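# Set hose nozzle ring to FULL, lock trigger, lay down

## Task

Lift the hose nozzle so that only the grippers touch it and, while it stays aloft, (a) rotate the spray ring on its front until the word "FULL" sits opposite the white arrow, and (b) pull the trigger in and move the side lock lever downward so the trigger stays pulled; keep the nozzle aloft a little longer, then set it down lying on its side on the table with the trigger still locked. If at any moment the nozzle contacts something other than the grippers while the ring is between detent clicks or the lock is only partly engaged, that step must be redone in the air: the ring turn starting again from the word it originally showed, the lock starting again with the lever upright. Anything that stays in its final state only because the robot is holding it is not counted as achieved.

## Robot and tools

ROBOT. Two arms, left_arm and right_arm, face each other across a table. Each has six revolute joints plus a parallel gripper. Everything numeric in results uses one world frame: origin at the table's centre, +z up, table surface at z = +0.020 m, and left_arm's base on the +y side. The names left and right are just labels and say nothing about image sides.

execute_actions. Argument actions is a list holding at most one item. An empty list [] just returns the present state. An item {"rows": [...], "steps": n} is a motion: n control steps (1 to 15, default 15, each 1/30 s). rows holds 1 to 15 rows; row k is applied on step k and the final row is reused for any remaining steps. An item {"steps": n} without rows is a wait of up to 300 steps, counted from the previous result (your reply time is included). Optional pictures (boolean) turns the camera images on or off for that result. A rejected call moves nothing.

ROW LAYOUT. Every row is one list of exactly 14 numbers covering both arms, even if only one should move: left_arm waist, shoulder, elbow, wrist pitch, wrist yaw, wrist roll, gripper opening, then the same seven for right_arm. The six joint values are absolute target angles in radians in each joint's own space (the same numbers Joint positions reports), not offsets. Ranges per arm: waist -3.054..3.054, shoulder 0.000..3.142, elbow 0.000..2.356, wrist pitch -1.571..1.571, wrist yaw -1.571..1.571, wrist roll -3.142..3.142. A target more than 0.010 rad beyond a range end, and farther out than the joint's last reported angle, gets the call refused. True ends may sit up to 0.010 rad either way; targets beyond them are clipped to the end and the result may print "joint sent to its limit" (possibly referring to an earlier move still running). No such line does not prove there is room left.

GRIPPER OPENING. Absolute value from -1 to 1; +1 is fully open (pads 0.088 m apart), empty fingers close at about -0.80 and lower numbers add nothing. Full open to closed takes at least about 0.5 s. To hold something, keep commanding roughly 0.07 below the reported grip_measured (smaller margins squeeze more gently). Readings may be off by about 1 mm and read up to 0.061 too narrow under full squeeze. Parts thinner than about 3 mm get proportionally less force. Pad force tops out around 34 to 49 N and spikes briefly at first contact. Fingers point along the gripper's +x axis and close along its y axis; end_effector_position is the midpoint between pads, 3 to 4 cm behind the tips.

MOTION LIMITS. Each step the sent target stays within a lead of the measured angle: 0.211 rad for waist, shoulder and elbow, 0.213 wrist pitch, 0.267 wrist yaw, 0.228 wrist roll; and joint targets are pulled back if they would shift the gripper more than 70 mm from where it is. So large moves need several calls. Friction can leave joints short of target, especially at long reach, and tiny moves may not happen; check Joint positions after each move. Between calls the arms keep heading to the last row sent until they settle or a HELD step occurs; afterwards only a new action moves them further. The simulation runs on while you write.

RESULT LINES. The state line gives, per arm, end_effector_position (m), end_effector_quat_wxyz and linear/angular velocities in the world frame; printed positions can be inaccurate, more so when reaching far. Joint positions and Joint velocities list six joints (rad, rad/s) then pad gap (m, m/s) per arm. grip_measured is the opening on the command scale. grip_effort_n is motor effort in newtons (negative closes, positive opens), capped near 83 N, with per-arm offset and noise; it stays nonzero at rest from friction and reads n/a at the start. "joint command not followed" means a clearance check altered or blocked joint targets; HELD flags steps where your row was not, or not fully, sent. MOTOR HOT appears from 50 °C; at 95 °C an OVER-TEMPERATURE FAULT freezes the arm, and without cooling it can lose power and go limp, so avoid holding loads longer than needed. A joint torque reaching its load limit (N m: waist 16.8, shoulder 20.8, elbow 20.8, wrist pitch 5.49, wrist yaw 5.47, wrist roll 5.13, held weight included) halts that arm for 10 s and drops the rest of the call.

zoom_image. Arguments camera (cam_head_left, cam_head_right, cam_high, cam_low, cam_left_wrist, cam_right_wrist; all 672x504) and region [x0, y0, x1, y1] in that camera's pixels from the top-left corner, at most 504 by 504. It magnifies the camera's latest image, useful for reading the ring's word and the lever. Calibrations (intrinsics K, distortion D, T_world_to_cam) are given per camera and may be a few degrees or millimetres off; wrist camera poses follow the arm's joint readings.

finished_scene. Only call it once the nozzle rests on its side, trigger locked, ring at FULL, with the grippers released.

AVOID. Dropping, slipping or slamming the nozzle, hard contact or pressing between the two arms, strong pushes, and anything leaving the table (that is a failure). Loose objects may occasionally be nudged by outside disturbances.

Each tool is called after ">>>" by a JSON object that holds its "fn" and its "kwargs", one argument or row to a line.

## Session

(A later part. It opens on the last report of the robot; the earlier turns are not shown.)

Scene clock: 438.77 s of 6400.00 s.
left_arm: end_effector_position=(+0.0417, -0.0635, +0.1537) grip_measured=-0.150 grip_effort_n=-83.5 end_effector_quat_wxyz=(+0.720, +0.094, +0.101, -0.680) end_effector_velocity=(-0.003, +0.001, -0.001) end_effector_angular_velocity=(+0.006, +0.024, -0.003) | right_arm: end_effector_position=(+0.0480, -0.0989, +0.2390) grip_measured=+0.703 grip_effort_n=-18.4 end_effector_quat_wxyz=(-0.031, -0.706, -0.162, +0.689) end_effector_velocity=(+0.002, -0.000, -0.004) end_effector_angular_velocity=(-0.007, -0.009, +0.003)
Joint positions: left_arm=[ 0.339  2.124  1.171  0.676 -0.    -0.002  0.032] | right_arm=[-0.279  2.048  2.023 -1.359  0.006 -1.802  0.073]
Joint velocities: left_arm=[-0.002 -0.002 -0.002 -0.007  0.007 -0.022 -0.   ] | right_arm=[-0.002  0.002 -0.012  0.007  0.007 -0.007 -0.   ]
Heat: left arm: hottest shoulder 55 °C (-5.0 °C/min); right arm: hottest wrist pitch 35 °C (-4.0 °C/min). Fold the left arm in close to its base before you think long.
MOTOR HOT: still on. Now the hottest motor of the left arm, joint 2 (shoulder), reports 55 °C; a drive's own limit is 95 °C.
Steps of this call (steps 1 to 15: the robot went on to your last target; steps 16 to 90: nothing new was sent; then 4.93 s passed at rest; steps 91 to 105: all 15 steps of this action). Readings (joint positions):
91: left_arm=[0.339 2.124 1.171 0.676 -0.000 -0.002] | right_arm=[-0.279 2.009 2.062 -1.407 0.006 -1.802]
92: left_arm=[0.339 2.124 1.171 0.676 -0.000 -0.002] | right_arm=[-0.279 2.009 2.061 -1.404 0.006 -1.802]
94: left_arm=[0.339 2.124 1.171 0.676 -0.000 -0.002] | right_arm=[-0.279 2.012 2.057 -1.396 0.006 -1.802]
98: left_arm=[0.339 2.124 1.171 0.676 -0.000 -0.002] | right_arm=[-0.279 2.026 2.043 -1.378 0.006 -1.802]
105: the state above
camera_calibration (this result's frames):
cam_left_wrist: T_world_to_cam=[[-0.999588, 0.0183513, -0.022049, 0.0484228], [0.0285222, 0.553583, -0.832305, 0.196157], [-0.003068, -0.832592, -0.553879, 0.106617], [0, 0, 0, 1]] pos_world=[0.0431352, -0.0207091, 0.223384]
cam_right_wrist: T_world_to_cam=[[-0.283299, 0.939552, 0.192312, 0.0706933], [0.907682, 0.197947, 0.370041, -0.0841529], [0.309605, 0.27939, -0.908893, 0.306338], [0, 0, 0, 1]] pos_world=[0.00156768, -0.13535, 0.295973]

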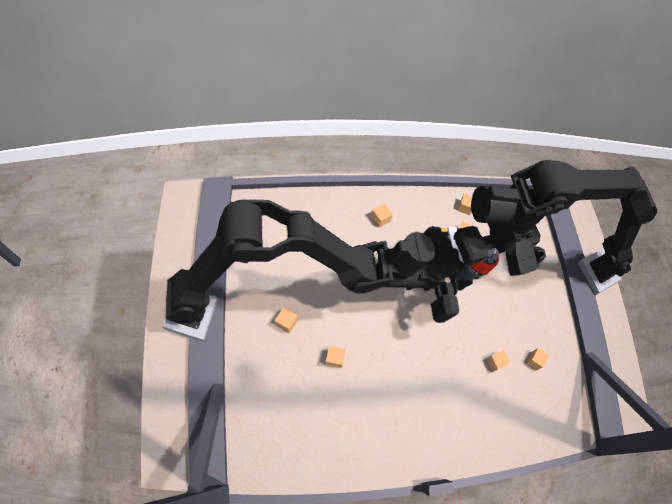

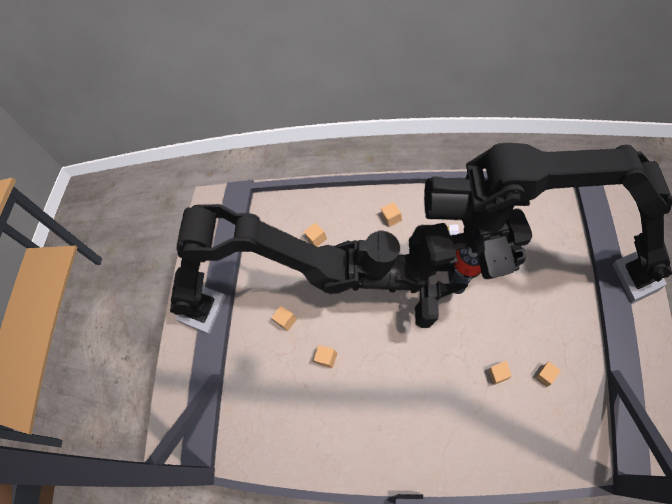

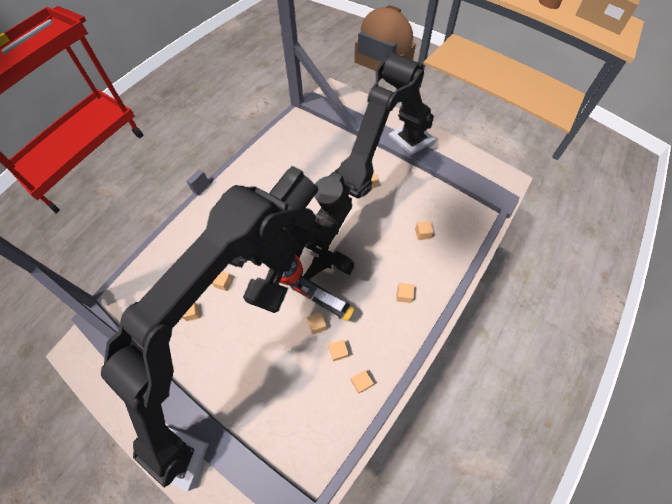

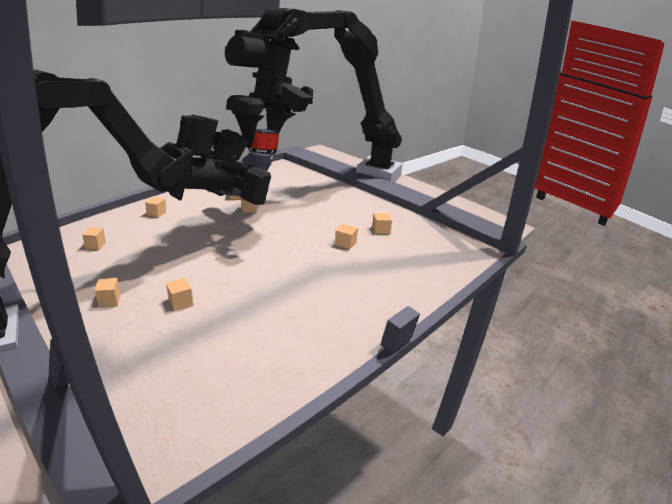

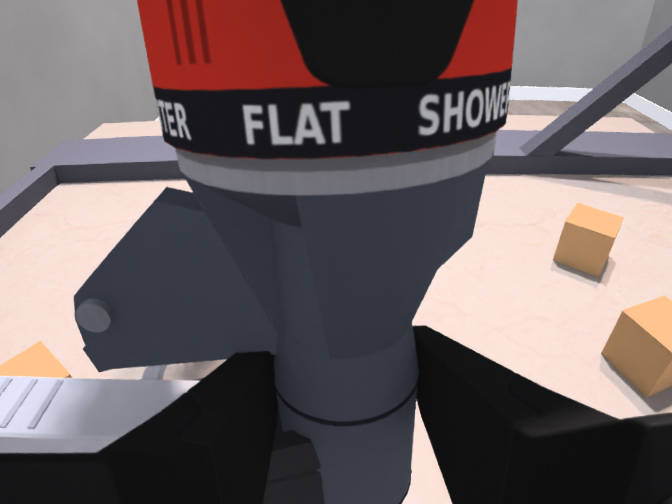

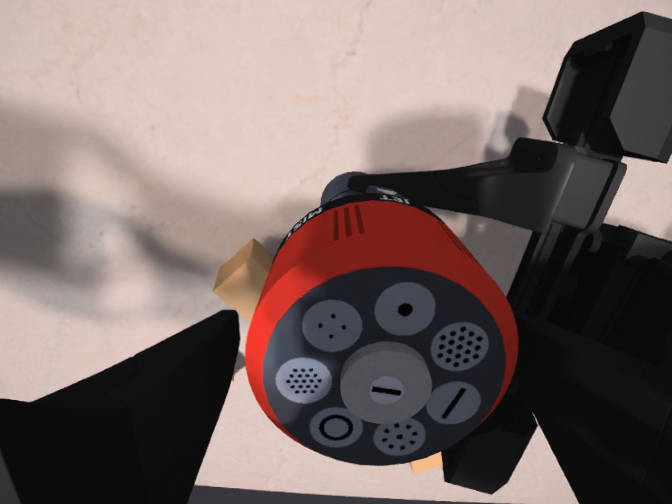

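>>> {"fn": "execute_actions", "kwargs": {
  "actions": [
    {"rows": [[0.337,2.122,1.175,0.688,0,-0.004,-0.30,-0.281,2.060,2.012,-1.355,0,-1.800,0.66],[0.337,2.122,1.175,0.688,0,-0.004,-0.30,-0.281,2.060,2.012,-1.355,0,-1.800,0.62],[0.337,2.122,1.175,0.688,0,-0.004,-0.30,-0.281,2.060,2.012,-1.355,0,-1.800,0.58],[0.337,2.122,1.175,0.688,0,-0.004,-0.30,-0.281,2.060,2.012,-1.355,0,-1.800,0.54],[0.337,2.122,1.175,0.688,0,-0.004,-0.30,-0.281,2.060,2.012,-1.355,0,-1.800,0.50],[0.337,2.122,1.175,0.688,0,-0.004,-0.30,-0.281,2.060,2.012,-1.355,0,-1.800,0.47],[0.337,2.122,1.175,0.688,0,-0.004,-0.30,-0.281,2.060,2.012,-1.355,0,-1.800,0.44],[0.337,2.122,1.175,0.688,0,-0.004,-0.30,-0.281,2.060,2.012,-1.355,0,-1.800,0.41],[0.337,2.122,1.175,0.688,0,-0.004,-0.30,-0.281,2.060,2.012,-1.355,0,-1.800,0.38],[0.337,2.122,1.175,0.688,0,-0.004,-0.30,-0.281,2.060,2.012,-1.355,0,-1.800,0.35],[0.337,2.122,1.175,0.688,0,-0.004,-0.30,-0.281,2.060,2.012,-1.355,0,-1.800,0.32],[0.337,2.122,1.175,0.688,0,-0.004,-0.30,-0.281,2.060,2.012,-1.355,0,-1.800,0.29],[0.337,2.122,1.175,0.688,0,-0.004,-0.30,-0.281,2.060,2.012,-1.355,0,-1.800,0.27]], "steps": 15}
  ],
  "pictures": false
}}

>>> {"fn": "execute_actions", "kwargs": {
  "actions": [
    {"rows": [[0.337,2.122,1.175,0.688,0,-0.004,-0.30,-0.281,2.060,2.012,-1.355,0,-1.78,0.27],[0.337,2.122,1.175,0.688,0,-0.004,-0.30,-0.281,2.060,2.012,-1.355,0,-1.75,0.27],[0.337,2.122,1.175,0.688,0,-0.004,-0.30,-0.281,2.060,2.012,-1.355,0,-1.72,0.27],[0.337,2.122,1.175,0.688,0,-0.004,-0.30,-0.281,2.060,2.012,-1.355,0,-1.69,0.27],[0.337,2.122,1.175,0.688,0,-0.004,-0.30,-0.281,2.060,2.012,-1.355,0,-1.66,0.27],[0.337,2.122,1.175,0.688,0,-0.004,-0.30,-0.281,2.060,2.012,-1.355,0,-1.63,0.27],[0.337,2.122,1.175,0.688,0,-0.004,-0.30,-0.281,2.060,2.012,-1.355,0,-1.60,0.27],[0.337,2.122,1.175,0.688,0,-0.004,-0.30,-0.281,2.060,2.012,-1.355,0,-1.57,0.27],[0.337,2.122,1.175,0.688,0,-0.004,-0.30,-0.281,2.060,2.012,-1.355,0,-1.54,0.27],[0.337,2.122,1.175,0.688,0,-0.004,-0.30,-0.281,2.060,2.012,-1.355,0,-1.51,0.27],[0.337,2.122,1.175,0.688,0,-0.004,-0.30,-0.281,2.060,2.012,-1.355,0,-1.48,0.27],[0.337,2.122,1.175,0.688,0,-0.004,-0.30,-0.281,2.060,2.012,-1.355,0,-1.45,0.27],[0.337,2.122,1.175,0.688,0,-0.004,-0.30,-0.281,2.060,2.012,-1.355,0,-1.42,0.27],[0.337,2.122,1.175,0.688,0,-0.004,-0.30,-0.281,2.060,2.012,-1.355,0,-1.39,0.27],[0.337,2.122,1.175,0.688,0,-0.004,-0.30,-0.281,2.060,2.012,-1.355,0,-1.36,0.27]], "steps": 15}
  ]
}}

Scene clock: 447.53 s of 6400.00 s.
left_arm: end_effector_position=(+0.0417, -0.0634, +0.1536) grip_measured=-0.150 grip_effort_n=-83.5 end_effector_quat_wxyz=(+0.720, +0.094, +0.101, -0.680) end_effector_velocity=(+0.002, +0.001, +0.001) end_effector_angular_velocity=(+0.002, +0.005, +0.011) | right_arm: end_effector_position=(+0.0479, -0.0985, +0.2391) grip_measured=+0.319 grip_effort_n=-83.5 end_effector_quat_wxyz=(-0.030, -0.706, -0.163, +0.689) end_effector_velocity=(-0.002, -0.002, -0.002) end_effector_angular_velocity=(-0.013, +0.008, -0.003)
Joint positions: left_arm=[ 0.339  2.124  1.171  0.676 -0.    -0.002  0.032] | right_arm=[-0.279  2.048  2.023 -1.357  0.006 -1.802  0.055]
Joint velocities: left_arm=[ 0.002 -0.007 -0.002 -0.007 -0.007 -0.007 -0.   ] | right_arm=[ 0.002  0.002 -0.002 -0.007 -0.007  0.007  0.   ]
Heat: left arm: hottest shoulder 55 °C (-4.0 °C/min); right arm: hottest wrist pitch 35 °C (-3.0 °C/min). Fold the left arm in close to its base before you think long.
MOTOR HOT: still on. Now the hottest motor of the left arm, joint 2 (shoulder), reports 55 °C; a drive's own limit is 95 °C.
Steps of this call (steps 1 to 15: the robot went on to your last target; steps 16 to 90: nothing new was sent; then 5.27 s passed at rest; steps 91 to 105: all 15 steps of this action). Readings (joint positions):
91: left_arm=[0.339 2.124 1.171 0.676 -0.000 -0.002] | right_arm=[-0.279 2.048 2.023 -1.357 0.006 -1.802]
92: left_arm=[0.339 2.124 1.171 0.676 -0.000 -0.002] | right_arm=[-0.279 2.048 2.023 -1.357 0.006 -1.802]
94: left_arm=[0.339 2.124 1.171 0.676 -0.000 -0.002] | right_arm=[-0.279 2.048 2.023 -1.357 0.006 -1.802]
98: left_arm=[0.339 2.124 1.171 0.676 -0.000 -0.002] | right_arm=[-0.279 2.048 2.023 -1.357 0.006 -1.802]
105: the state above

Scene clock: 448.03 s of 6400.00 s.
left_arm: end_effector_position=(+0.0415, -0.0630, +0.1528) grip_measured=-0.150 grip_effort_n=-83.5 end_effector_quat_wxyz=(+0.720, +0.095, +0.102, -0.680) end_effector_velocity=(-0.000, +0.003, -0.005) end_effector_angular_velocity=(+0.017, +0.006, +0.007) | right_arm: end_effector_position=(+0.0480, -0.1001, +0.2381) grip_measured=+0.319 grip_effort_n=-83.5 end_effector_quat_wxyz=(+0.097, -0.700, -0.031, +0.707) end_effector_velocity=(+0.000, -0.006, -0.002) end_effector_angular_velocity=(-0.029, +0.166, -0.873)
Joint positions: left_arm=[ 0.339  2.124  1.169  0.676 -0.    -0.002  0.032] | right_arm=[-0.279  2.048  2.021 -1.363  0.006 -1.433  0.055]
Joint velocities: left_arm=[-0.002 -0.002 -0.012 -0.007 -0.007 -0.007 -0.   ] | right_arm=[-0.002 -0.002 -0.007 -0.022 -0.007  0.886  0.   ]
Heat: left arm: hottest shoulder 55 °C (-4.1 °C/min); right arm: hottest wrist pitch 35 °C (-3.1 °C/min). Fold the left arm in close to its base before you think long.
MOTOR HOT: still on. Now the hottest motor of the left arm, joint 2 (shoulder), reports 55 °C; a drive's own limit is 95 °C.
Steps of this call (steps 1 to 15: all 15 steps of this action). Readings (joint positions):
1: left_arm=[0.339 2.124 1.171 0.676 -0.000 -0.002] | right_arm=[-0.279 2.048 2.023 -1.357 0.006 -1.799]
2: left_arm=[0.339 2.124 1.171 0.676 -0.000 -0.002] | right_arm=[-0.279 2.048 2.023 -1.357 0.006 -1.787]
4: left_arm=[0.339 2.124 1.170 0.676 -0.000 -0.002] | right_arm=[-0.279 2.048 2.023 -1.358 0.006 -1.749]
8: left_arm=[0.339 2.124 1.170 0.676 -0.000 -0.002] | right_arm=[-0.279 2.048 2.022 -1.360 0.006 -1.641]
15: the state above
camera_calibration (this result's frames):
cam_left_wrist: T_world_to_cam=[[-0.999594, 0.0186773, -0.0215139, 0.048091], [0.0282654, 0.555459, -0.831064, 0.195062], [-0.00357194, -0.831334, -0.555761, 0.106915], [0, 0, 0, 1]] pos_world=[0.0429398, -0.0203651, 0.222563]
cam_right_wrist: T_world_to_cam=[[0.0818566, 0.977868, 0.192544, 0.058228], [0.941535, -0.139225, 0.306804, -0.103958], [0.326821, 0.156173, -0.932093, 0.29819], [0, 0, 0, 1]] pos_world=[-0.0043406, -0.117982, 0.298624]

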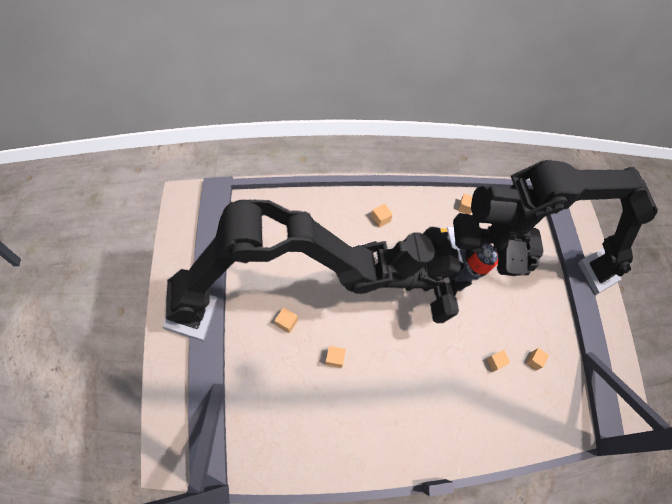

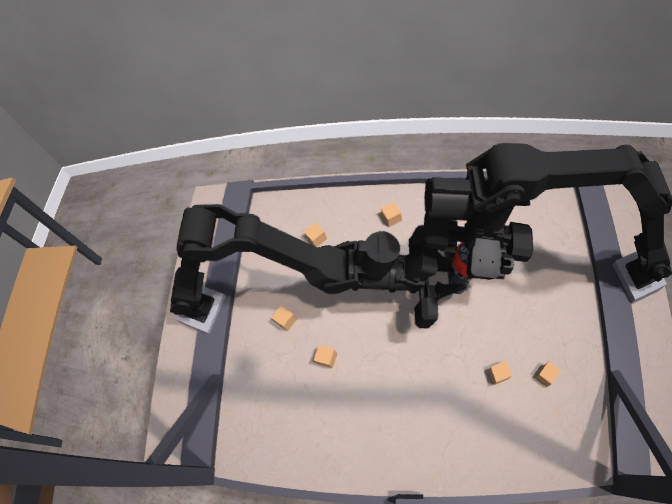

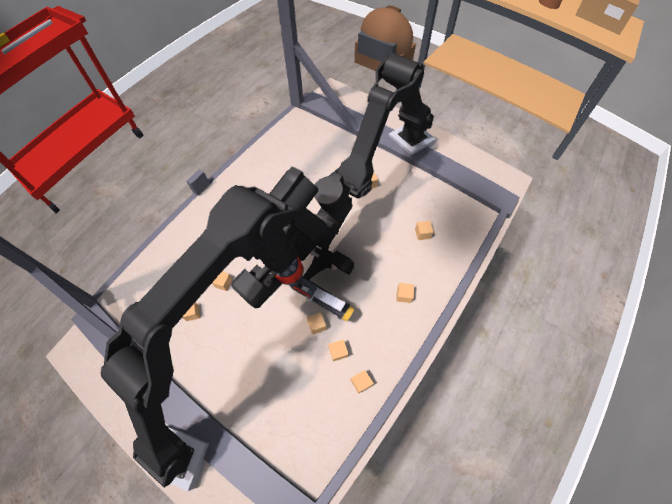

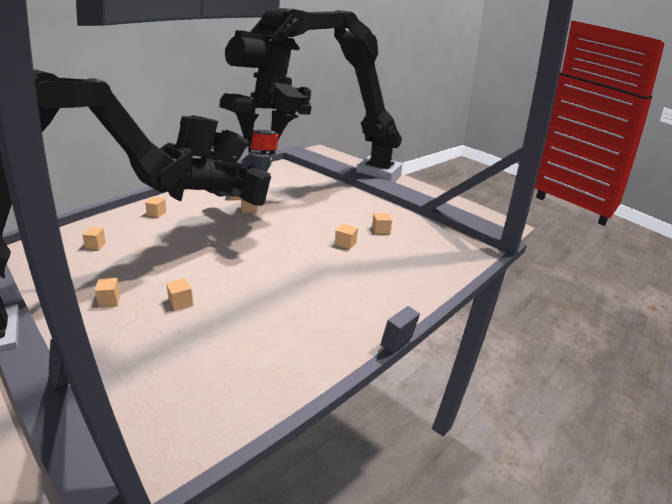

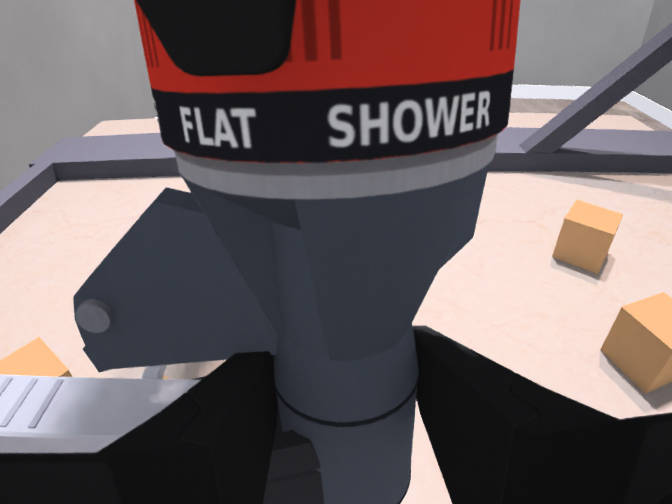

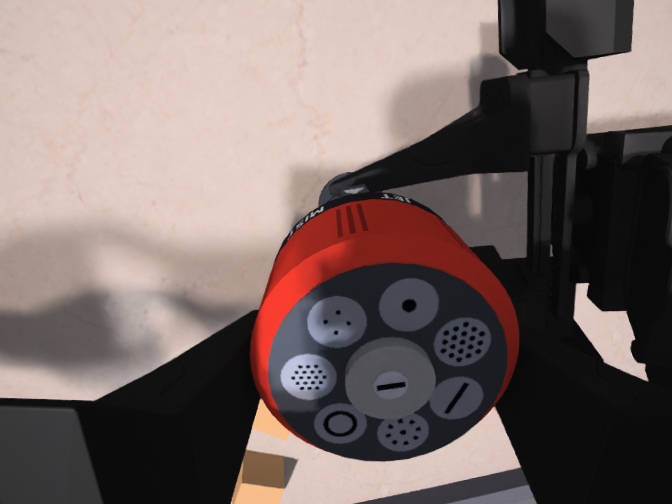

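>>> {"fn": "execute_actions", "kwargs": {
  "actions": [
    {"rows": [[0.337,2.122,1.175,0.688,0,-0.004,-0.30,-0.281,2.060,2.012,-1.355,0,-1.34,0.27],[0.337,2.122,1.175,0.688,0,-0.004,-0.30,-0.281,2.060,2.012,-1.355,0,-1.31,0.27],[0.337,2.122,1.175,0.688,0,-0.004,-0.30,-0.281,2.060,2.012,-1.355,0,-1.28,0.27],[0.337,2.122,1.175,0.688,0,-0.004,-0.30,-0.281,2.060,2.012,-1.355,0,-1.25,0.27],[0.337,2.122,1.175,0.688,0,-0.004,-0.30,-0.281,2.060,2.012,-1.355,0,-1.22,0.27],[0.337,2.122,1.175,0.688,0,-0.004,-0.30,-0.281,2.060,2.012,-1.355,0,-1.19,0.27],[0.337,2.122,1.175,0.688,0,-0.004,-0.30,-0.281,2.060,2.012,-1.355,0,-1.16,0.27],[0.337,2.122,1.175,0.688,0,-0.004,-0.30,-0.281,2.060,2.012,-1.355,0,-1.13,0.27],[0.337,2.122,1.175,0.688,0,-0.004,-0.30,-0.281,2.060,2.012,-1.355,0,-1.10,0.27],[0.337,2.122,1.175,0.688,0,-0.004,-0.30,-0.281,2.060,2.012,-1.355,0,-1.07,0.27],[0.337,2.122,1.175,0.688,0,-0.004,-0.30,-0.281,2.060,2.012,-1.355,0,-1.04,0.27],[0.337,2.122,1.175,0.688,0,-0.004,-0.30,-0.281,2.060,2.012,-1.355,0,-1.01,0.27],[0.337,2.122,1.175,0.688,0,-0.004,-0.30,-0.281,2.060,2.012,-1.355,0,-0.98,0.27],[0.337,2.122,1.175,0.688,0,-0.004,-0.30,-0.281,2.060,2.012,-1.355,0,-0.95,0.27],[0.337,2.122,1.175,0.688,0,-0.004,-0.30,-0.281,2.060,2.012,-1.355,0,-0.92,0.27]], "steps": 15}
  ],
  "pictures": false
}}

>>> {"fn": "execute_actions", "kwargs": {
  "actions": [
    {"rows": [[0.337,2.122,1.175,0.688,0,-0.004,-0.30,-0.281,2.060,2.012,-1.355,0,-0.89,0.27],[0.337,2.122,1.175,0.688,0,-0.004,-0.30,-0.281,2.060,2.012,-1.355,0,-0.86,0.27],[0.337,2.122,1.175,0.688,0,-0.004,-0.30,-0.281,2.060,2.012,-1.355,0,-0.83,0.27],[0.337,2.122,1.175,0.688,0,-0.004,-0.30,-0.281,2.060,2.012,-1.355,0,-0.80,0.27],[0.337,2.122,1.175,0.688,0,-0.004,-0.30,-0.281,2.060,2.012,-1.355,0,-0.77,0.27],[0.337,2.122,1.175,0.688,0,-0.004,-0.30,-0.281,2.060,2.012,-1.355,0,-0.74,0.27],[0.337,2.122,1.175,0.688,0,-0.004,-0.30,-0.281,2.060,2.012,-1.355,0,-0.71,0.27],[0.337,2.122,1.175,0.688,0,-0.004,-0.30,-0.281,2.060,2.012,-1.355,0,-0.68,0.27],[0.337,2.122,1.175,0.688,0,-0.004,-0.30,-0.281,2.060,2.012,-1.355,0,-0.65,0.27],[0.337,2.122,1.175,0.688,0,-0.004,-0.30,-0.281,2.060,2.012,-1.355,0,-0.62,0.27],[0.337,2.122,1.175,0.688,0,-0.004,-0.30,-0.281,2.060,2.012,-1.355,0,-0.59,0.27],[0.337,2.122,1.175,0.688,0,-0.004,-0.30,-0.281,2.060,2.012,-1.355,0,-0.56,0.27],[0.337,2.122,1.175,0.688,0,-0.004,-0.30,-0.281,2.060,2.012,-1.355,0,-0.53,0.27],[0.337,2.122,1.175,0.688,0,-0.004,-0.30,-0.281,2.060,2.012,-1.355,0,-0.50,0.27],[0.337,2.122,1.175,0.688,0,-0.004,-0.30,-0.281,2.060,2.012,-1.355,0,-0.47,0.27]], "steps": 15}
  ]
}}

Scene clock: 459.80 s of 6400.00 s.
left_arm: end_effector_position=(+0.0415, -0.0626, +0.1520) grip_measured=-0.150 grip_effort_n=-83.5 end_effector_quat_wxyz=(+0.719, +0.095, +0.103, -0.680) end_effector_velocity=(+0.002, +0.002, -0.003) end_effector_angular_velocity=(+0.012, +0.006, +0.012) | right_arm: end_effector_position=(+0.0474, -0.1019, +0.2370) grip_measured=+0.319 grip_effort_n=-83.5 end_effector_quat_wxyz=(+0.244, -0.661, +0.128, +0.698) end_effector_velocity=(-0.004, -0.004, -0.003) end_effector_angular_velocity=(-0.024, +0.187, -0.869)
Joint positions: left_arm=[ 0.339  2.124  1.167  0.676 -0.    -0.002  0.032] | right_arm=[-0.279  2.048  2.018 -1.368  0.002 -0.993  0.055]
Joint velocities: left_arm=[ 0.002 -0.002 -0.007 -0.007 -0.007 -0.007  0.   ] | right_arm=[-0.002 -0.002 -0.012 -0.007 -0.037  0.886 -0.   ]
Heat: left arm: hottest shoulder 55 °C (-2.0 °C/min); right arm: hottest shoulder 35 °C (-2.0 °C/min). Fold the left arm in close to its base before you think long.
MOTOR HOT: still on. Now the hottest motor of the left arm, joint 2 (shoulder), reports 55 °C; a drive's own limit is 95 °C.
Steps of this call (steps 1 to 30: the robot went on to your last target; steps 31 to 90: nothing new was sent; then 8.27 s passed at rest; steps 91 to 105: all 15 steps of this action). Readings (joint positions):
91: left_arm=[0.339 2.124 1.168 0.676 -0.000 -0.002] | right_arm=[-0.279 2.048 2.020 -1.363 0.006 -1.361]
92: left_arm=[0.339 2.124 1.168 0.676 -0.000 -0.002] | right_arm=[-0.279 2.048 2.020 -1.364 0.005 -1.348]
94: left_arm=[0.339 2.124 1.168 0.676 -0.000 -0.002] | right_arm=[-0.279 2.048 2.020 -1.364 0.005 -1.308]
98: left_arm=[0.339 2.124 1.168 0.676 -0.000 -0.002] | right_arm=[-0.279 2.048 2.019 -1.366 0.004 -1.201]
105: the state above

Scene clock: 460.30 s of 6400.00 s.
left_arm: end_effector_position=(+0.0427, -0.0623, +0.1516) grip_measured=-0.150 grip_effort_n=-83.5 end_effector_quat_wxyz=(+0.720, +0.096, +0.103, -0.679) end_effector_velocity=(-0.000, +0.001, -0.000) end_effector_angular_velocity=(-0.004, +0.019, +0.011) | right_arm: end_effector_position=(+0.0466, -0.1028, +0.2365) grip_measured=+0.319 grip_effort_n=-83.5 end_effector_quat_wxyz=(+0.383, -0.590, +0.282, +0.652) end_effector_velocity=(-0.002, -0.002, +0.000) end_effector_angular_velocity=(-0.016, +0.150, -0.841)
Joint positions: left_arm=[ 0.341  2.124  1.166  0.676 -0.    -0.002  0.032] | right_arm=[-0.279  2.048  2.016 -1.371 -0.003 -0.544  0.055]
Joint velocities: left_arm=[-0.002 -0.002 -0.007  0.007 -0.007 -0.022 -0.   ] | right_arm=[ 0.002 -0.002 -0.002 -0.007 -0.007  0.857  0.   ]
Heat: left arm: hottest shoulder 55 °C (-2.0 °C/min); right arm: hottest shoulder 35 °C (-2.0 °C/min). Fold the left arm in close to its base before you think long.
MOTOR HOT: still on. Now the hottest motor of the left arm, joint 2 (shoulder), reports 55 °C; a drive's own limit is 95 °C.
Steps of this call (steps 1 to 15: all 15 steps of this action). Readings (joint positions):
1: left_arm=[0.339 2.124 1.167 0.676 -0.000 -0.002] | right_arm=[-0.279 2.048 2.018 -1.368 0.001 -0.963]
2: left_arm=[0.339 2.124 1.167 0.676 -0.000 -0.002] | right_arm=[-0.279 2.048 2.017 -1.369 0.001 -0.933]
4: left_arm=[0.339 2.124 1.166 0.676 -0.000 -0.002] | right_arm=[-0.279 2.048 2.017 -1.370 0.001 -0.874]
8: left_arm=[0.339 2.124 1.166 0.676 -0.000 -0.002] | right_arm=[-0.279 2.048 2.016 -1.370 -0.001 -0.755]
15: the state above
camera_calibration (this result's frames):
cam_left_wrist: T_world_to_cam=[[-0.999647, 0.0163479, -0.0209229, 0.0490551], [0.0264854, 0.558037, -0.829393, 0.193574], [-0.00188308, -0.829655, -0.558273, 0.107287], [0, 0, 0, 1]] pos_world=[0.0441129, -0.0198119, 0.22147]
cam_right_wrist: T_world_to_cam=[[0.825068, 0.556305, 0.0989305, 0.00542278], [0.533389, -0.824601, 0.188493, -0.125992], [0.186438, -0.102751, -0.977079, 0.288097], [0, 0, 0, 1]] pos_world=[0.00901641, -0.0773076, 0.304706]

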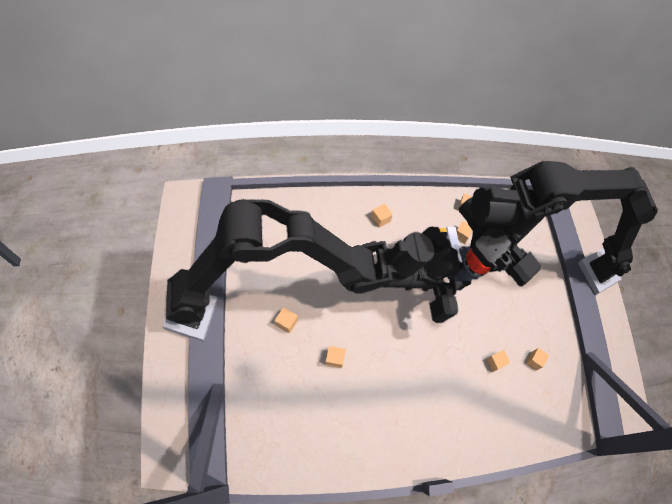

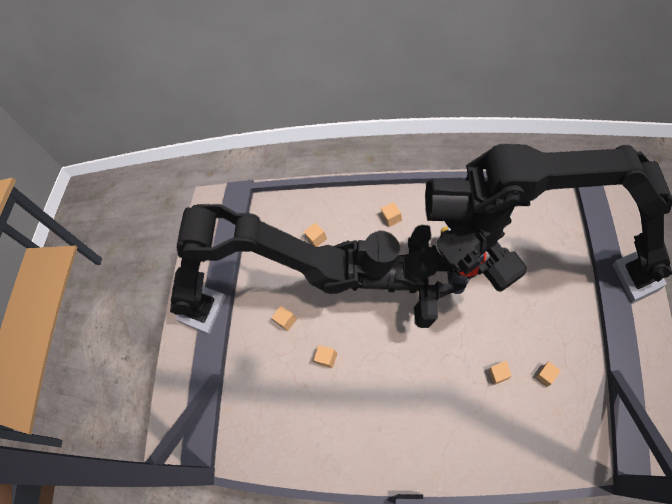

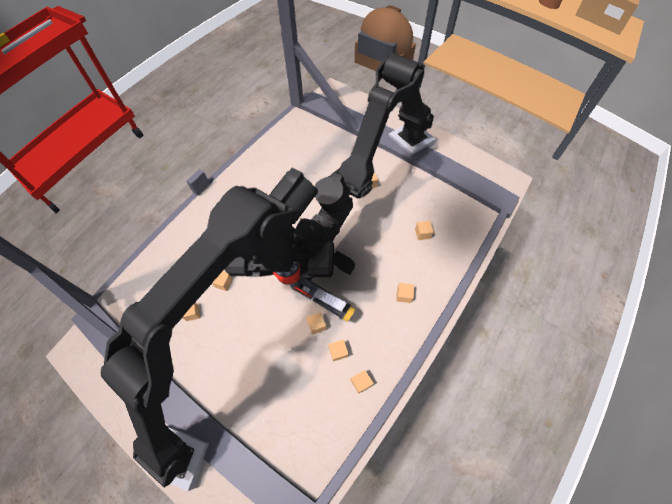

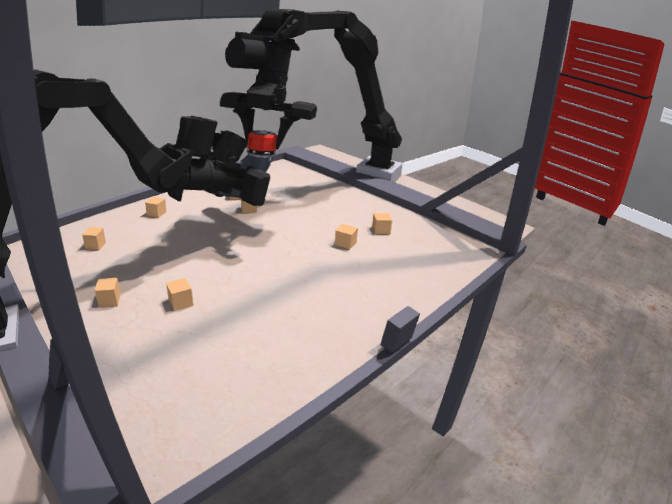

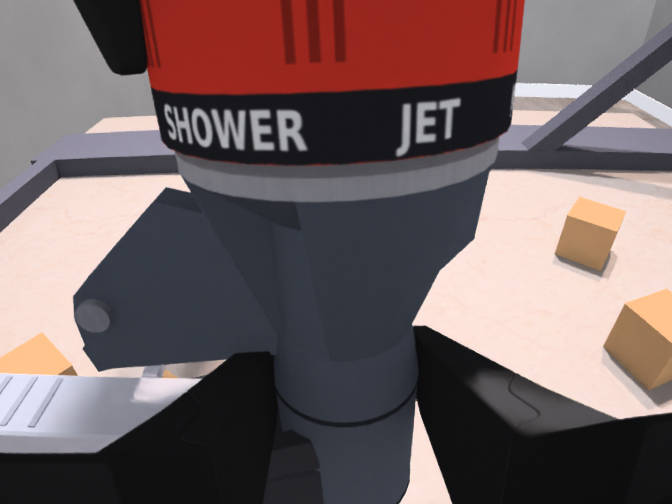

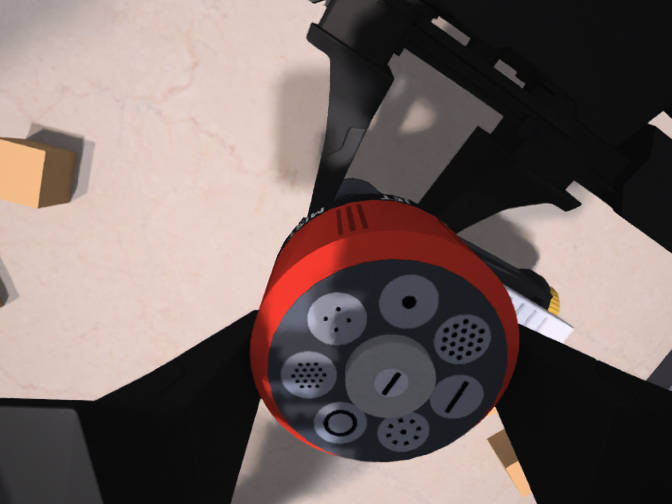

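>>> {"fn": "execute_actions", "kwargs": {
  "actions": [
    {"rows": [[0.337,2.122,1.175,0.688,0,-0.004,-0.30,-0.280,2.060,2.012,-1.358,0,-0.45,0.27],[0.337,2.122,1.175,0.688,0,-0.004,-0.30,-0.279,2.060,2.012,-1.361,0,-0.42,0.27],[0.337,2.122,1.175,0.688,0,-0.004,-0.30,-0.278,2.060,2.012,-1.364,0,-0.39,0.27],[0.337,2.122,1.175,0.688,0,-0.004,-0.30,-0.277,2.060,2.012,-1.367,0,-0.36,0.27],[0.337,2.122,1.175,0.688,0,-0.004,-0.30,-0.276,2.060,2.012,-1.370,0,-0.33,0.27],[0.337,2.122,1.175,0.688,0,-0.004,-0.30,-0.275,2.060,2.012,-1.372,0,-0.30,0.27],[0.337,2.122,1.175,0.688,0,-0.004,-0.30,-0.274,2.060,2.012,-1.374,0,-0.27,0.27],[0.337,2.122,1.175,0.688,0,-0.004,-0.30,-0.273,2.060,2.012,-1.374,0,-0.24,0.27],[0.337,2.122,1.175,0.688,0,-0.004,-0.30,-0.272,2.060,2.012,-1.374,0,-0.21,0.27],[0.337,2.122,1.175,0.688,0,-0.004,-0.30,-0.271,2.060,2.012,-1.374,0,-0.18,0.27],[0.337,2.122,1.175,0.688,0,-0.004,-0.30,-0.271,2.060,2.012,-1.374,0,-0.15,0.27],[0.337,2.122,1.175,0.688,0,-0.004,-0.30,-0.271,2.060,2.012,-1.374,0,-0.12,0.27],[0.337,2.122,1.175,0.688,0,-0.004,-0.30,-0.271,2.060,2.012,-1.374,0,-0.09,0.27],[0.337,2.122,1.175,0.688,0,-0.004,-0.30,-0.271,2.060,2.012,-1.374,0,-0.06,0.27],[0.337,2.122,1.175,0.688,0,-0.004,-0.30,-0.271,2.060,2.012,-1.374,0,-0.03,0.27]], "steps": 15}
  ],
  "pictures": false
}}

>>> {"fn": "execute_actions", "kwargs": {
  "actions": [
    {"rows": [[0.337,2.122,1.175,0.688,0,-0.004,-0.30,-0.271,2.060,2.012,-1.374,0,-0.01,0.27],[0.337,2.122,1.175,0.688,0,-0.004,-0.30,-0.271,2.060,2.012,-1.374,0,0.005,0.27]], "steps": 12}
  ]
}}

Scene clock: 467.40 s of 6400.00 s.
left_arm: end_effector_position=(+0.0421, -0.0623, +0.1516) grip_measured=-0.150 grip_effort_n=-83.5 end_effector_quat_wxyz=(+0.720, +0.096, +0.103, -0.680) end_effector_velocity=(+0.005, +0.001, -0.001) end_effector_angular_velocity=(+0.007, +0.001, +0.026) | right_arm: end_effector_position=(+0.0436, -0.1047, +0.2362) grip_measured=+0.319 grip_effort_n=-83.5 end_effector_quat_wxyz=(+0.499, -0.496, +0.418, +0.575) end_effector_velocity=(-0.004, -0.003, +0.002) end_effector_angular_velocity=(-0.013, +0.152, -0.896)
Joint positions: left_arm=[ 0.34   2.124  1.166  0.676 -0.    -0.002  0.032] | right_arm=[-0.271  2.048  2.016 -1.379 -0.003 -0.103  0.055]
Joint velocities: left_arm=[ 0.002 -0.002 -0.002 -0.007 -0.022 -0.007 -0.   ] | right_arm=[ 0.007 -0.007 -0.002 -0.007 -0.007  0.916 -0.   ]
Heat: left arm: hottest shoulder 55 °C (-2.0 °C/min); right arm: hottest wrist pitch 36 °C (+0.0 °C/min). Fold the left arm in close to its base before you think long.
MOTOR HOT: still on. Now the hottest motor of the left arm, joint 2 (shoulder), reports 55 °C; a drive's own limit is 95 °C.
Steps of this call (steps 1 to 30: the robot went on to your last target; steps 31 to 90: nothing new was sent; then 3.60 s passed at rest; steps 91 to 105: all 15 steps of this action). Readings (joint positions):
91: left_arm=[0.341 2.124 1.166 0.676 -0.000 -0.002] | right_arm=[-0.278 2.048 2.016 -1.372 -0.003 -0.471]
92: left_arm=[0.341 2.124 1.166 0.676 -0.000 -0.002] | right_arm=[-0.278 2.048 2.016 -1.372 -0.003 -0.458]
94: left_arm=[0.341 2.124 1.166 0.676 -0.000 -0.002] | right_arm=[-0.277 2.048 2.016 -1.374 -0.003 -0.418]
98: left_arm=[0.341 2.124 1.166 0.676 -0.000 -0.002] | right_arm=[-0.276 2.048 2.016 -1.378 -0.003 -0.310]
105: the state above

Scene clock: 467.80 s of 6400.00 s.
left_arm: end_effector_position=(+0.0421, -0.0623, +0.1516) grip_measured=-0.150 grip_effort_n=-83.5 end_effector_quat_wxyz=(+0.720, +0.096, +0.103, -0.680) end_effector_velocity=(-0.000, +0.000, +0.002) end_effector_angular_velocity=(-0.008, +0.005, +0.007) | right_arm: end_effector_position=(+0.0431, -0.1047, +0.2362) grip_measured=+0.319 grip_effort_n=-83.5 end_effector_quat_wxyz=(+0.523, -0.470, +0.447, +0.554) end_effector_velocity=(-0.002, -0.002, +0.000) end_effector_angular_velocity=(-0.008, +0.008, -0.004)
Joint positions: left_arm=[ 0.34   2.124  1.166  0.676 -0.    -0.002  0.032] | right_arm=[-0.27   2.048  2.016 -1.379 -0.003 -0.002  0.055]
Joint velocities: left_arm=[-0.002 -0.002 -0.002  0.007 -0.007 -0.007 -0.   ] | right_arm=[ 0.002 -0.002 -0.002 -0.007 -0.007  0.007  0.   ]
Heat: left arm: hottest shoulder 55 °C (-2.0 °C/min); right arm: hottest wrist pitch 36 °C (+0.0 °C/min). Fold the left arm in close to its base before you think long.
MOTOR HOT: still on. Now the hottest motor of the left arm, joint 2 (shoulder), reports 55 °C; a drive's own limit is 95 °C.
Steps of this call (steps 1 to 12: all 12 steps of this action). Readings (joint positions):
1: left_arm=[0.340 2.124 1.166 0.676 -0.000 -0.002] | right_arm=[-0.271 2.048 2.016 -1.379 -0.003 -0.075]
2: left_arm=[0.340 2.124 1.166 0.676 -0.000 -0.002] | right_arm=[-0.271 2.048 2.016 -1.379 -0.003 -0.051]
4: left_arm=[0.340 2.124 1.166 0.676 -0.000 -0.002] | right_arm=[-0.270 2.048 2.016 -1.379 -0.003 -0.023]
8: left_arm=[0.340 2.124 1.166 0.676 -0.000 -0.002] | right_arm=[-0.270 2.048 2.016 -1.379 -0.003 -0.006]
12: the state above
camera_calibration (this result's frames):
cam_left_wrist: T_world_to_cam=[[-0.999628, 0.0174919, -0.0209229, 0.0484886], [0.027124, 0.558006, -0.829393, 0.193582], [-0.00283256, -0.829653, -0.558273, 0.107296], [0, 0, 0, 1]] pos_world=[0.0435237, -0.01985, 0.22147]
cam_right_wrist: T_world_to_cam=[[0.99777, 0.0656132, 0.0122224, -0.0289278], [0.0624863, -0.982698, 0.174355, -0.118539], [0.023451, -0.173203, -0.984607, 0.289709], [0, 0, 0, 1]] pos_world=[0.0294763, -0.0644112, 0.30627]

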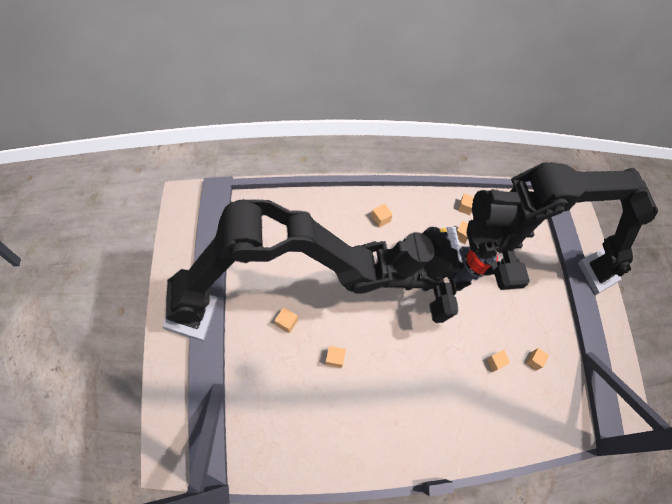

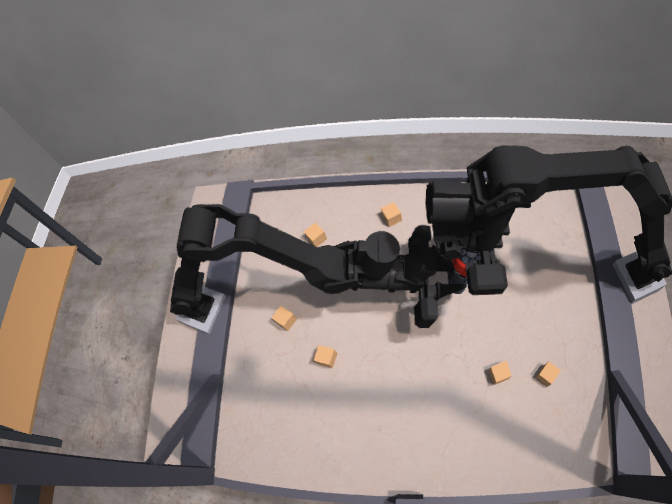

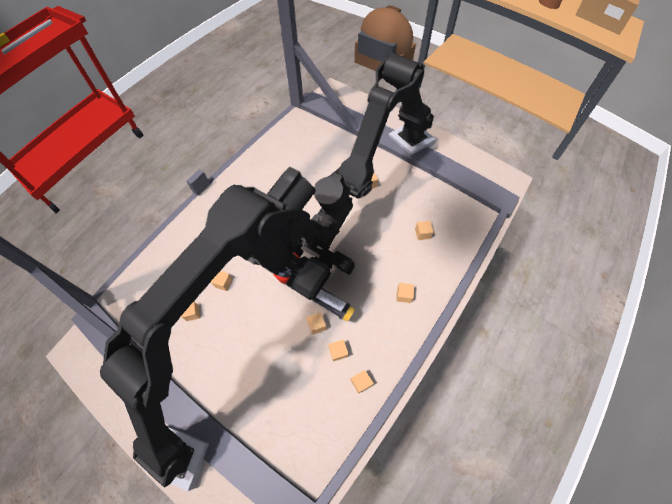

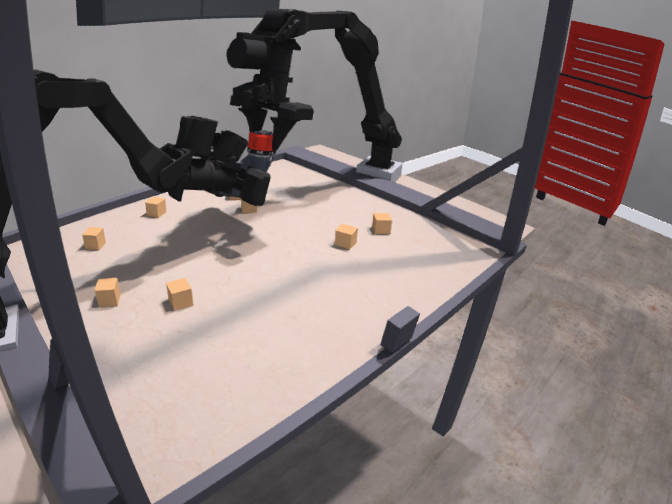

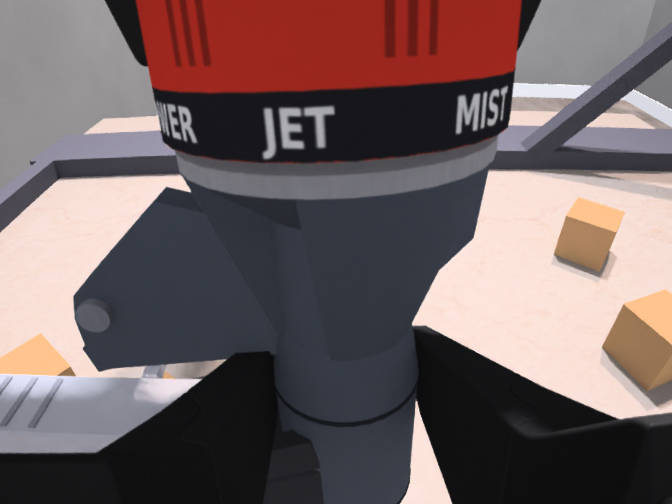

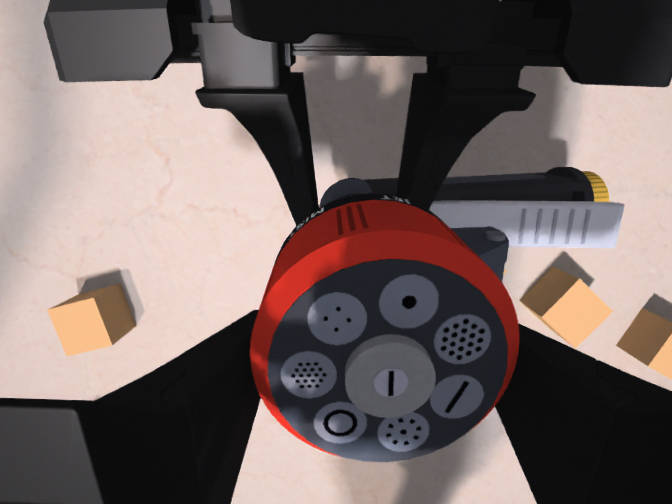

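>>> {"fn": "execute_actions", "kwargs": {
  "actions": [
    {"rows": [[0.339,2.123,1.172,0.684,0,-0.003,-0.30,-0.271,2.056,2.016,-1.376,0,0.005,0.26],[0.340,2.124,1.169,0.680,0,-0.002,-0.25,-0.271,2.052,2.020,-1.377,0,0.005,0.25],[0.340,2.124,1.167,0.677,0,-0.002,-0.20,-0.271,2.050,2.022,-1.377,0,0.005,0.25],[0.340,2.124,1.167,0.677,0,-0.002,-0.16,-0.271,2.050,2.022,-1.377,0,0.005,0.25],[0.340,2.124,1.167,0.677,0,-0.002,-0.13,-0.271,2.050,2.022,-1.377,0,0.005,0.25],[0.340,2.124,1.167,0.677,0,-0.002,-0.10,-0.271,2.050,2.022,-1.377,0,0.005,0.25],[0.340,2.124,1.167,0.677,0,-0.002,-0.07,-0.271,2.050,2.022,-1.377,0,0.005,0.25],[0.340,2.124,1.167,0.677,0,-0.002,-0.04,-0.271,2.050,2.022,-1.377,0,0.005,0.25],[0.340,2.124,1.167,0.677,0,-0.002,0.00,-0.271,2.050,2.022,-1.377,0,0.005,0.25],[0.340,2.124,1.167,0.677,0,-0.002,0.04,-0.271,2.050,2.022,-1.377,0,0.005,0.25],[0.340,2.124,1.167,0.677,0,-0.002,0.08,-0.271,2.050,2.022,-1.377,0,0.005,0.25],[0.340,2.124,1.167,0.677,0,-0.002,0.12,-0.271,2.050,2.022,-1.377,0,0.005,0.25],[0.340,2.124,1.167,0.677,0,-0.002,0.15,-0.271,2.050,2.022,-1.377,0,0.005,0.25]], "steps": 15}
  ]
}}

Scene clock: 477.40 s of 6400.00 s.
left_arm: end_effector_position=(+0.0398, -0.0620, +0.1503) grip_measured=+0.109 grip_effort_n=18.4 end_effector_quat_wxyz=(+0.718, +0.098, +0.105, -0.681) end_effector_velocity=(-0.008, +0.001, -0.001) end_effector_angular_velocity=(+0.006, +0.024, -0.013) | right_arm: end_effector_position=(+0.0449, -0.1048, +0.2362) grip_measured=+0.319 grip_effort_n=-83.5 end_effector_quat_wxyz=(+0.525, -0.469, +0.448, +0.551) end_effector_velocity=(+0.006, -0.001, -0.002) end_effector_angular_velocity=(-0.012, -0.009, -0.006)
Joint positions: left_arm=[ 0.336  2.124  1.165  0.671  0.    -0.002  0.044] | right_arm=[-0.274  2.048  2.016 -1.38  -0.001  0.001  0.055]
Joint velocities: left_arm=[-0.012 -0.002 -0.002 -0.007  0.007 -0.022  0.023] | right_arm=[-0.012  0.002 -0.002 -0.007  0.007 -0.007  0.   ]
Heat: left arm: hottest shoulder 55 °C (-1.0 °C/min); right arm: hottest shoulder 36 °C (+0.0 °C/min). Fold the left arm in close to its base before you think long.
MOTOR HOT: still on. Now the hottest motor of the left arm, joint 2 (shoulder), reports 55 °C; a drive's own limit is 95 °C.
Steps of this call (steps 1 to 15: the robot went on to your last target; steps 16 to 90: nothing new was sent; then 6.10 s passed at rest; steps 91 to 105: all 15 steps of this action). Readings (joint positions):
91: left_arm=[0.340 2.124 1.166 0.676 -0.000 -0.002] | right_arm=[-0.270 2.048 2.016 -1.380 -0.003 -0.001]
92: left_arm=[0.340 2.124 1.166 0.676 -0.000 -0.002] | right_arm=[-0.270 2.048 2.016 -1.380 -0.003 -0.001]
94: left_arm=[0.340 2.124 1.165 0.673 -0.000 -0.002] | right_arm=[-0.270 2.048 2.016 -1.380 -0.003 -0.001]
98: left_arm=[0.340 2.124 1.165 0.672 -0.000 -0.002] | right_arm=[-0.270 2.048 2.016 -1.380 -0.003 0.000]
105: the state above
camera_calibration (this result's frames):
cam_left_wrist: T_world_to_cam=[[-0.999548, 0.0221467, -0.0203121, 0.0463859], [0.0292524, 0.562283, -0.826427, 0.192145], [-0.00688144, -0.826648, -0.562677, 0.107868], [0, 0, 0, 1]] pos_world=[0.0414865, -0.0198984, 0.220431]
cam_right_wrist: T_world_to_cam=[[0.998193, 0.0584503, 0.0139283, -0.0318921], [0.0551171, -0.983001, 0.175129, -0.118601], [0.0239279, -0.174045, -0.984447, 0.28948], [0, 0, 0, 1]] pos_world=[0.0314448, -0.064338, 0.306192]

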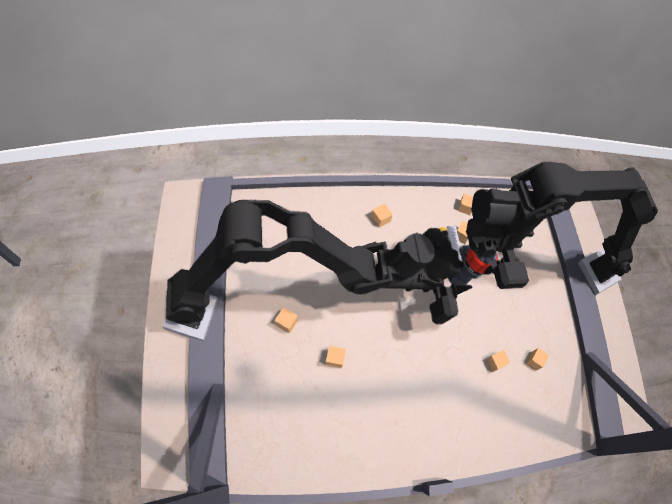

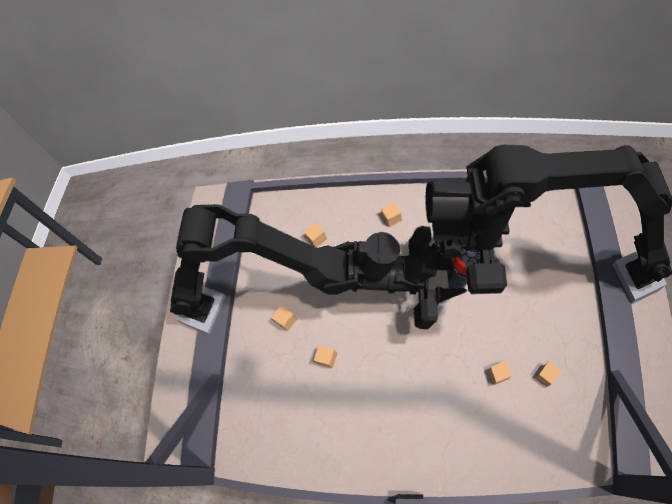

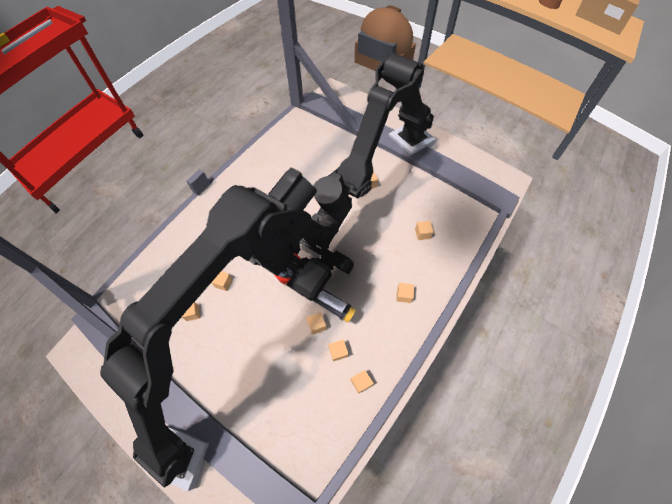

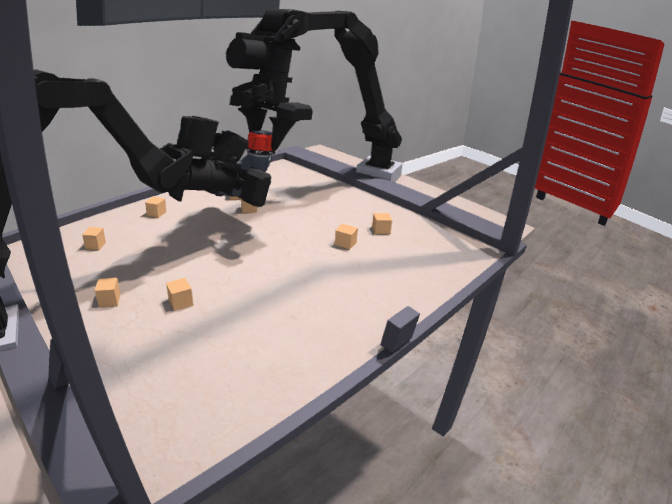

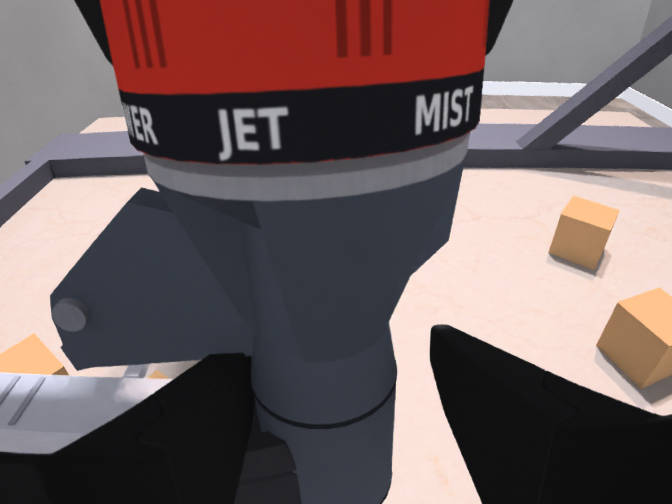

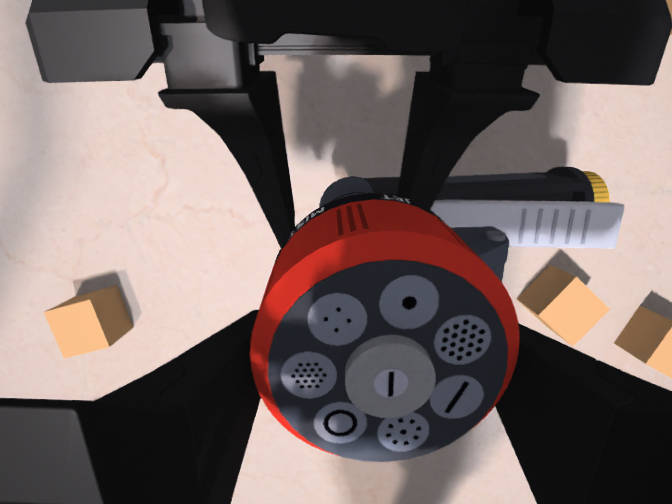

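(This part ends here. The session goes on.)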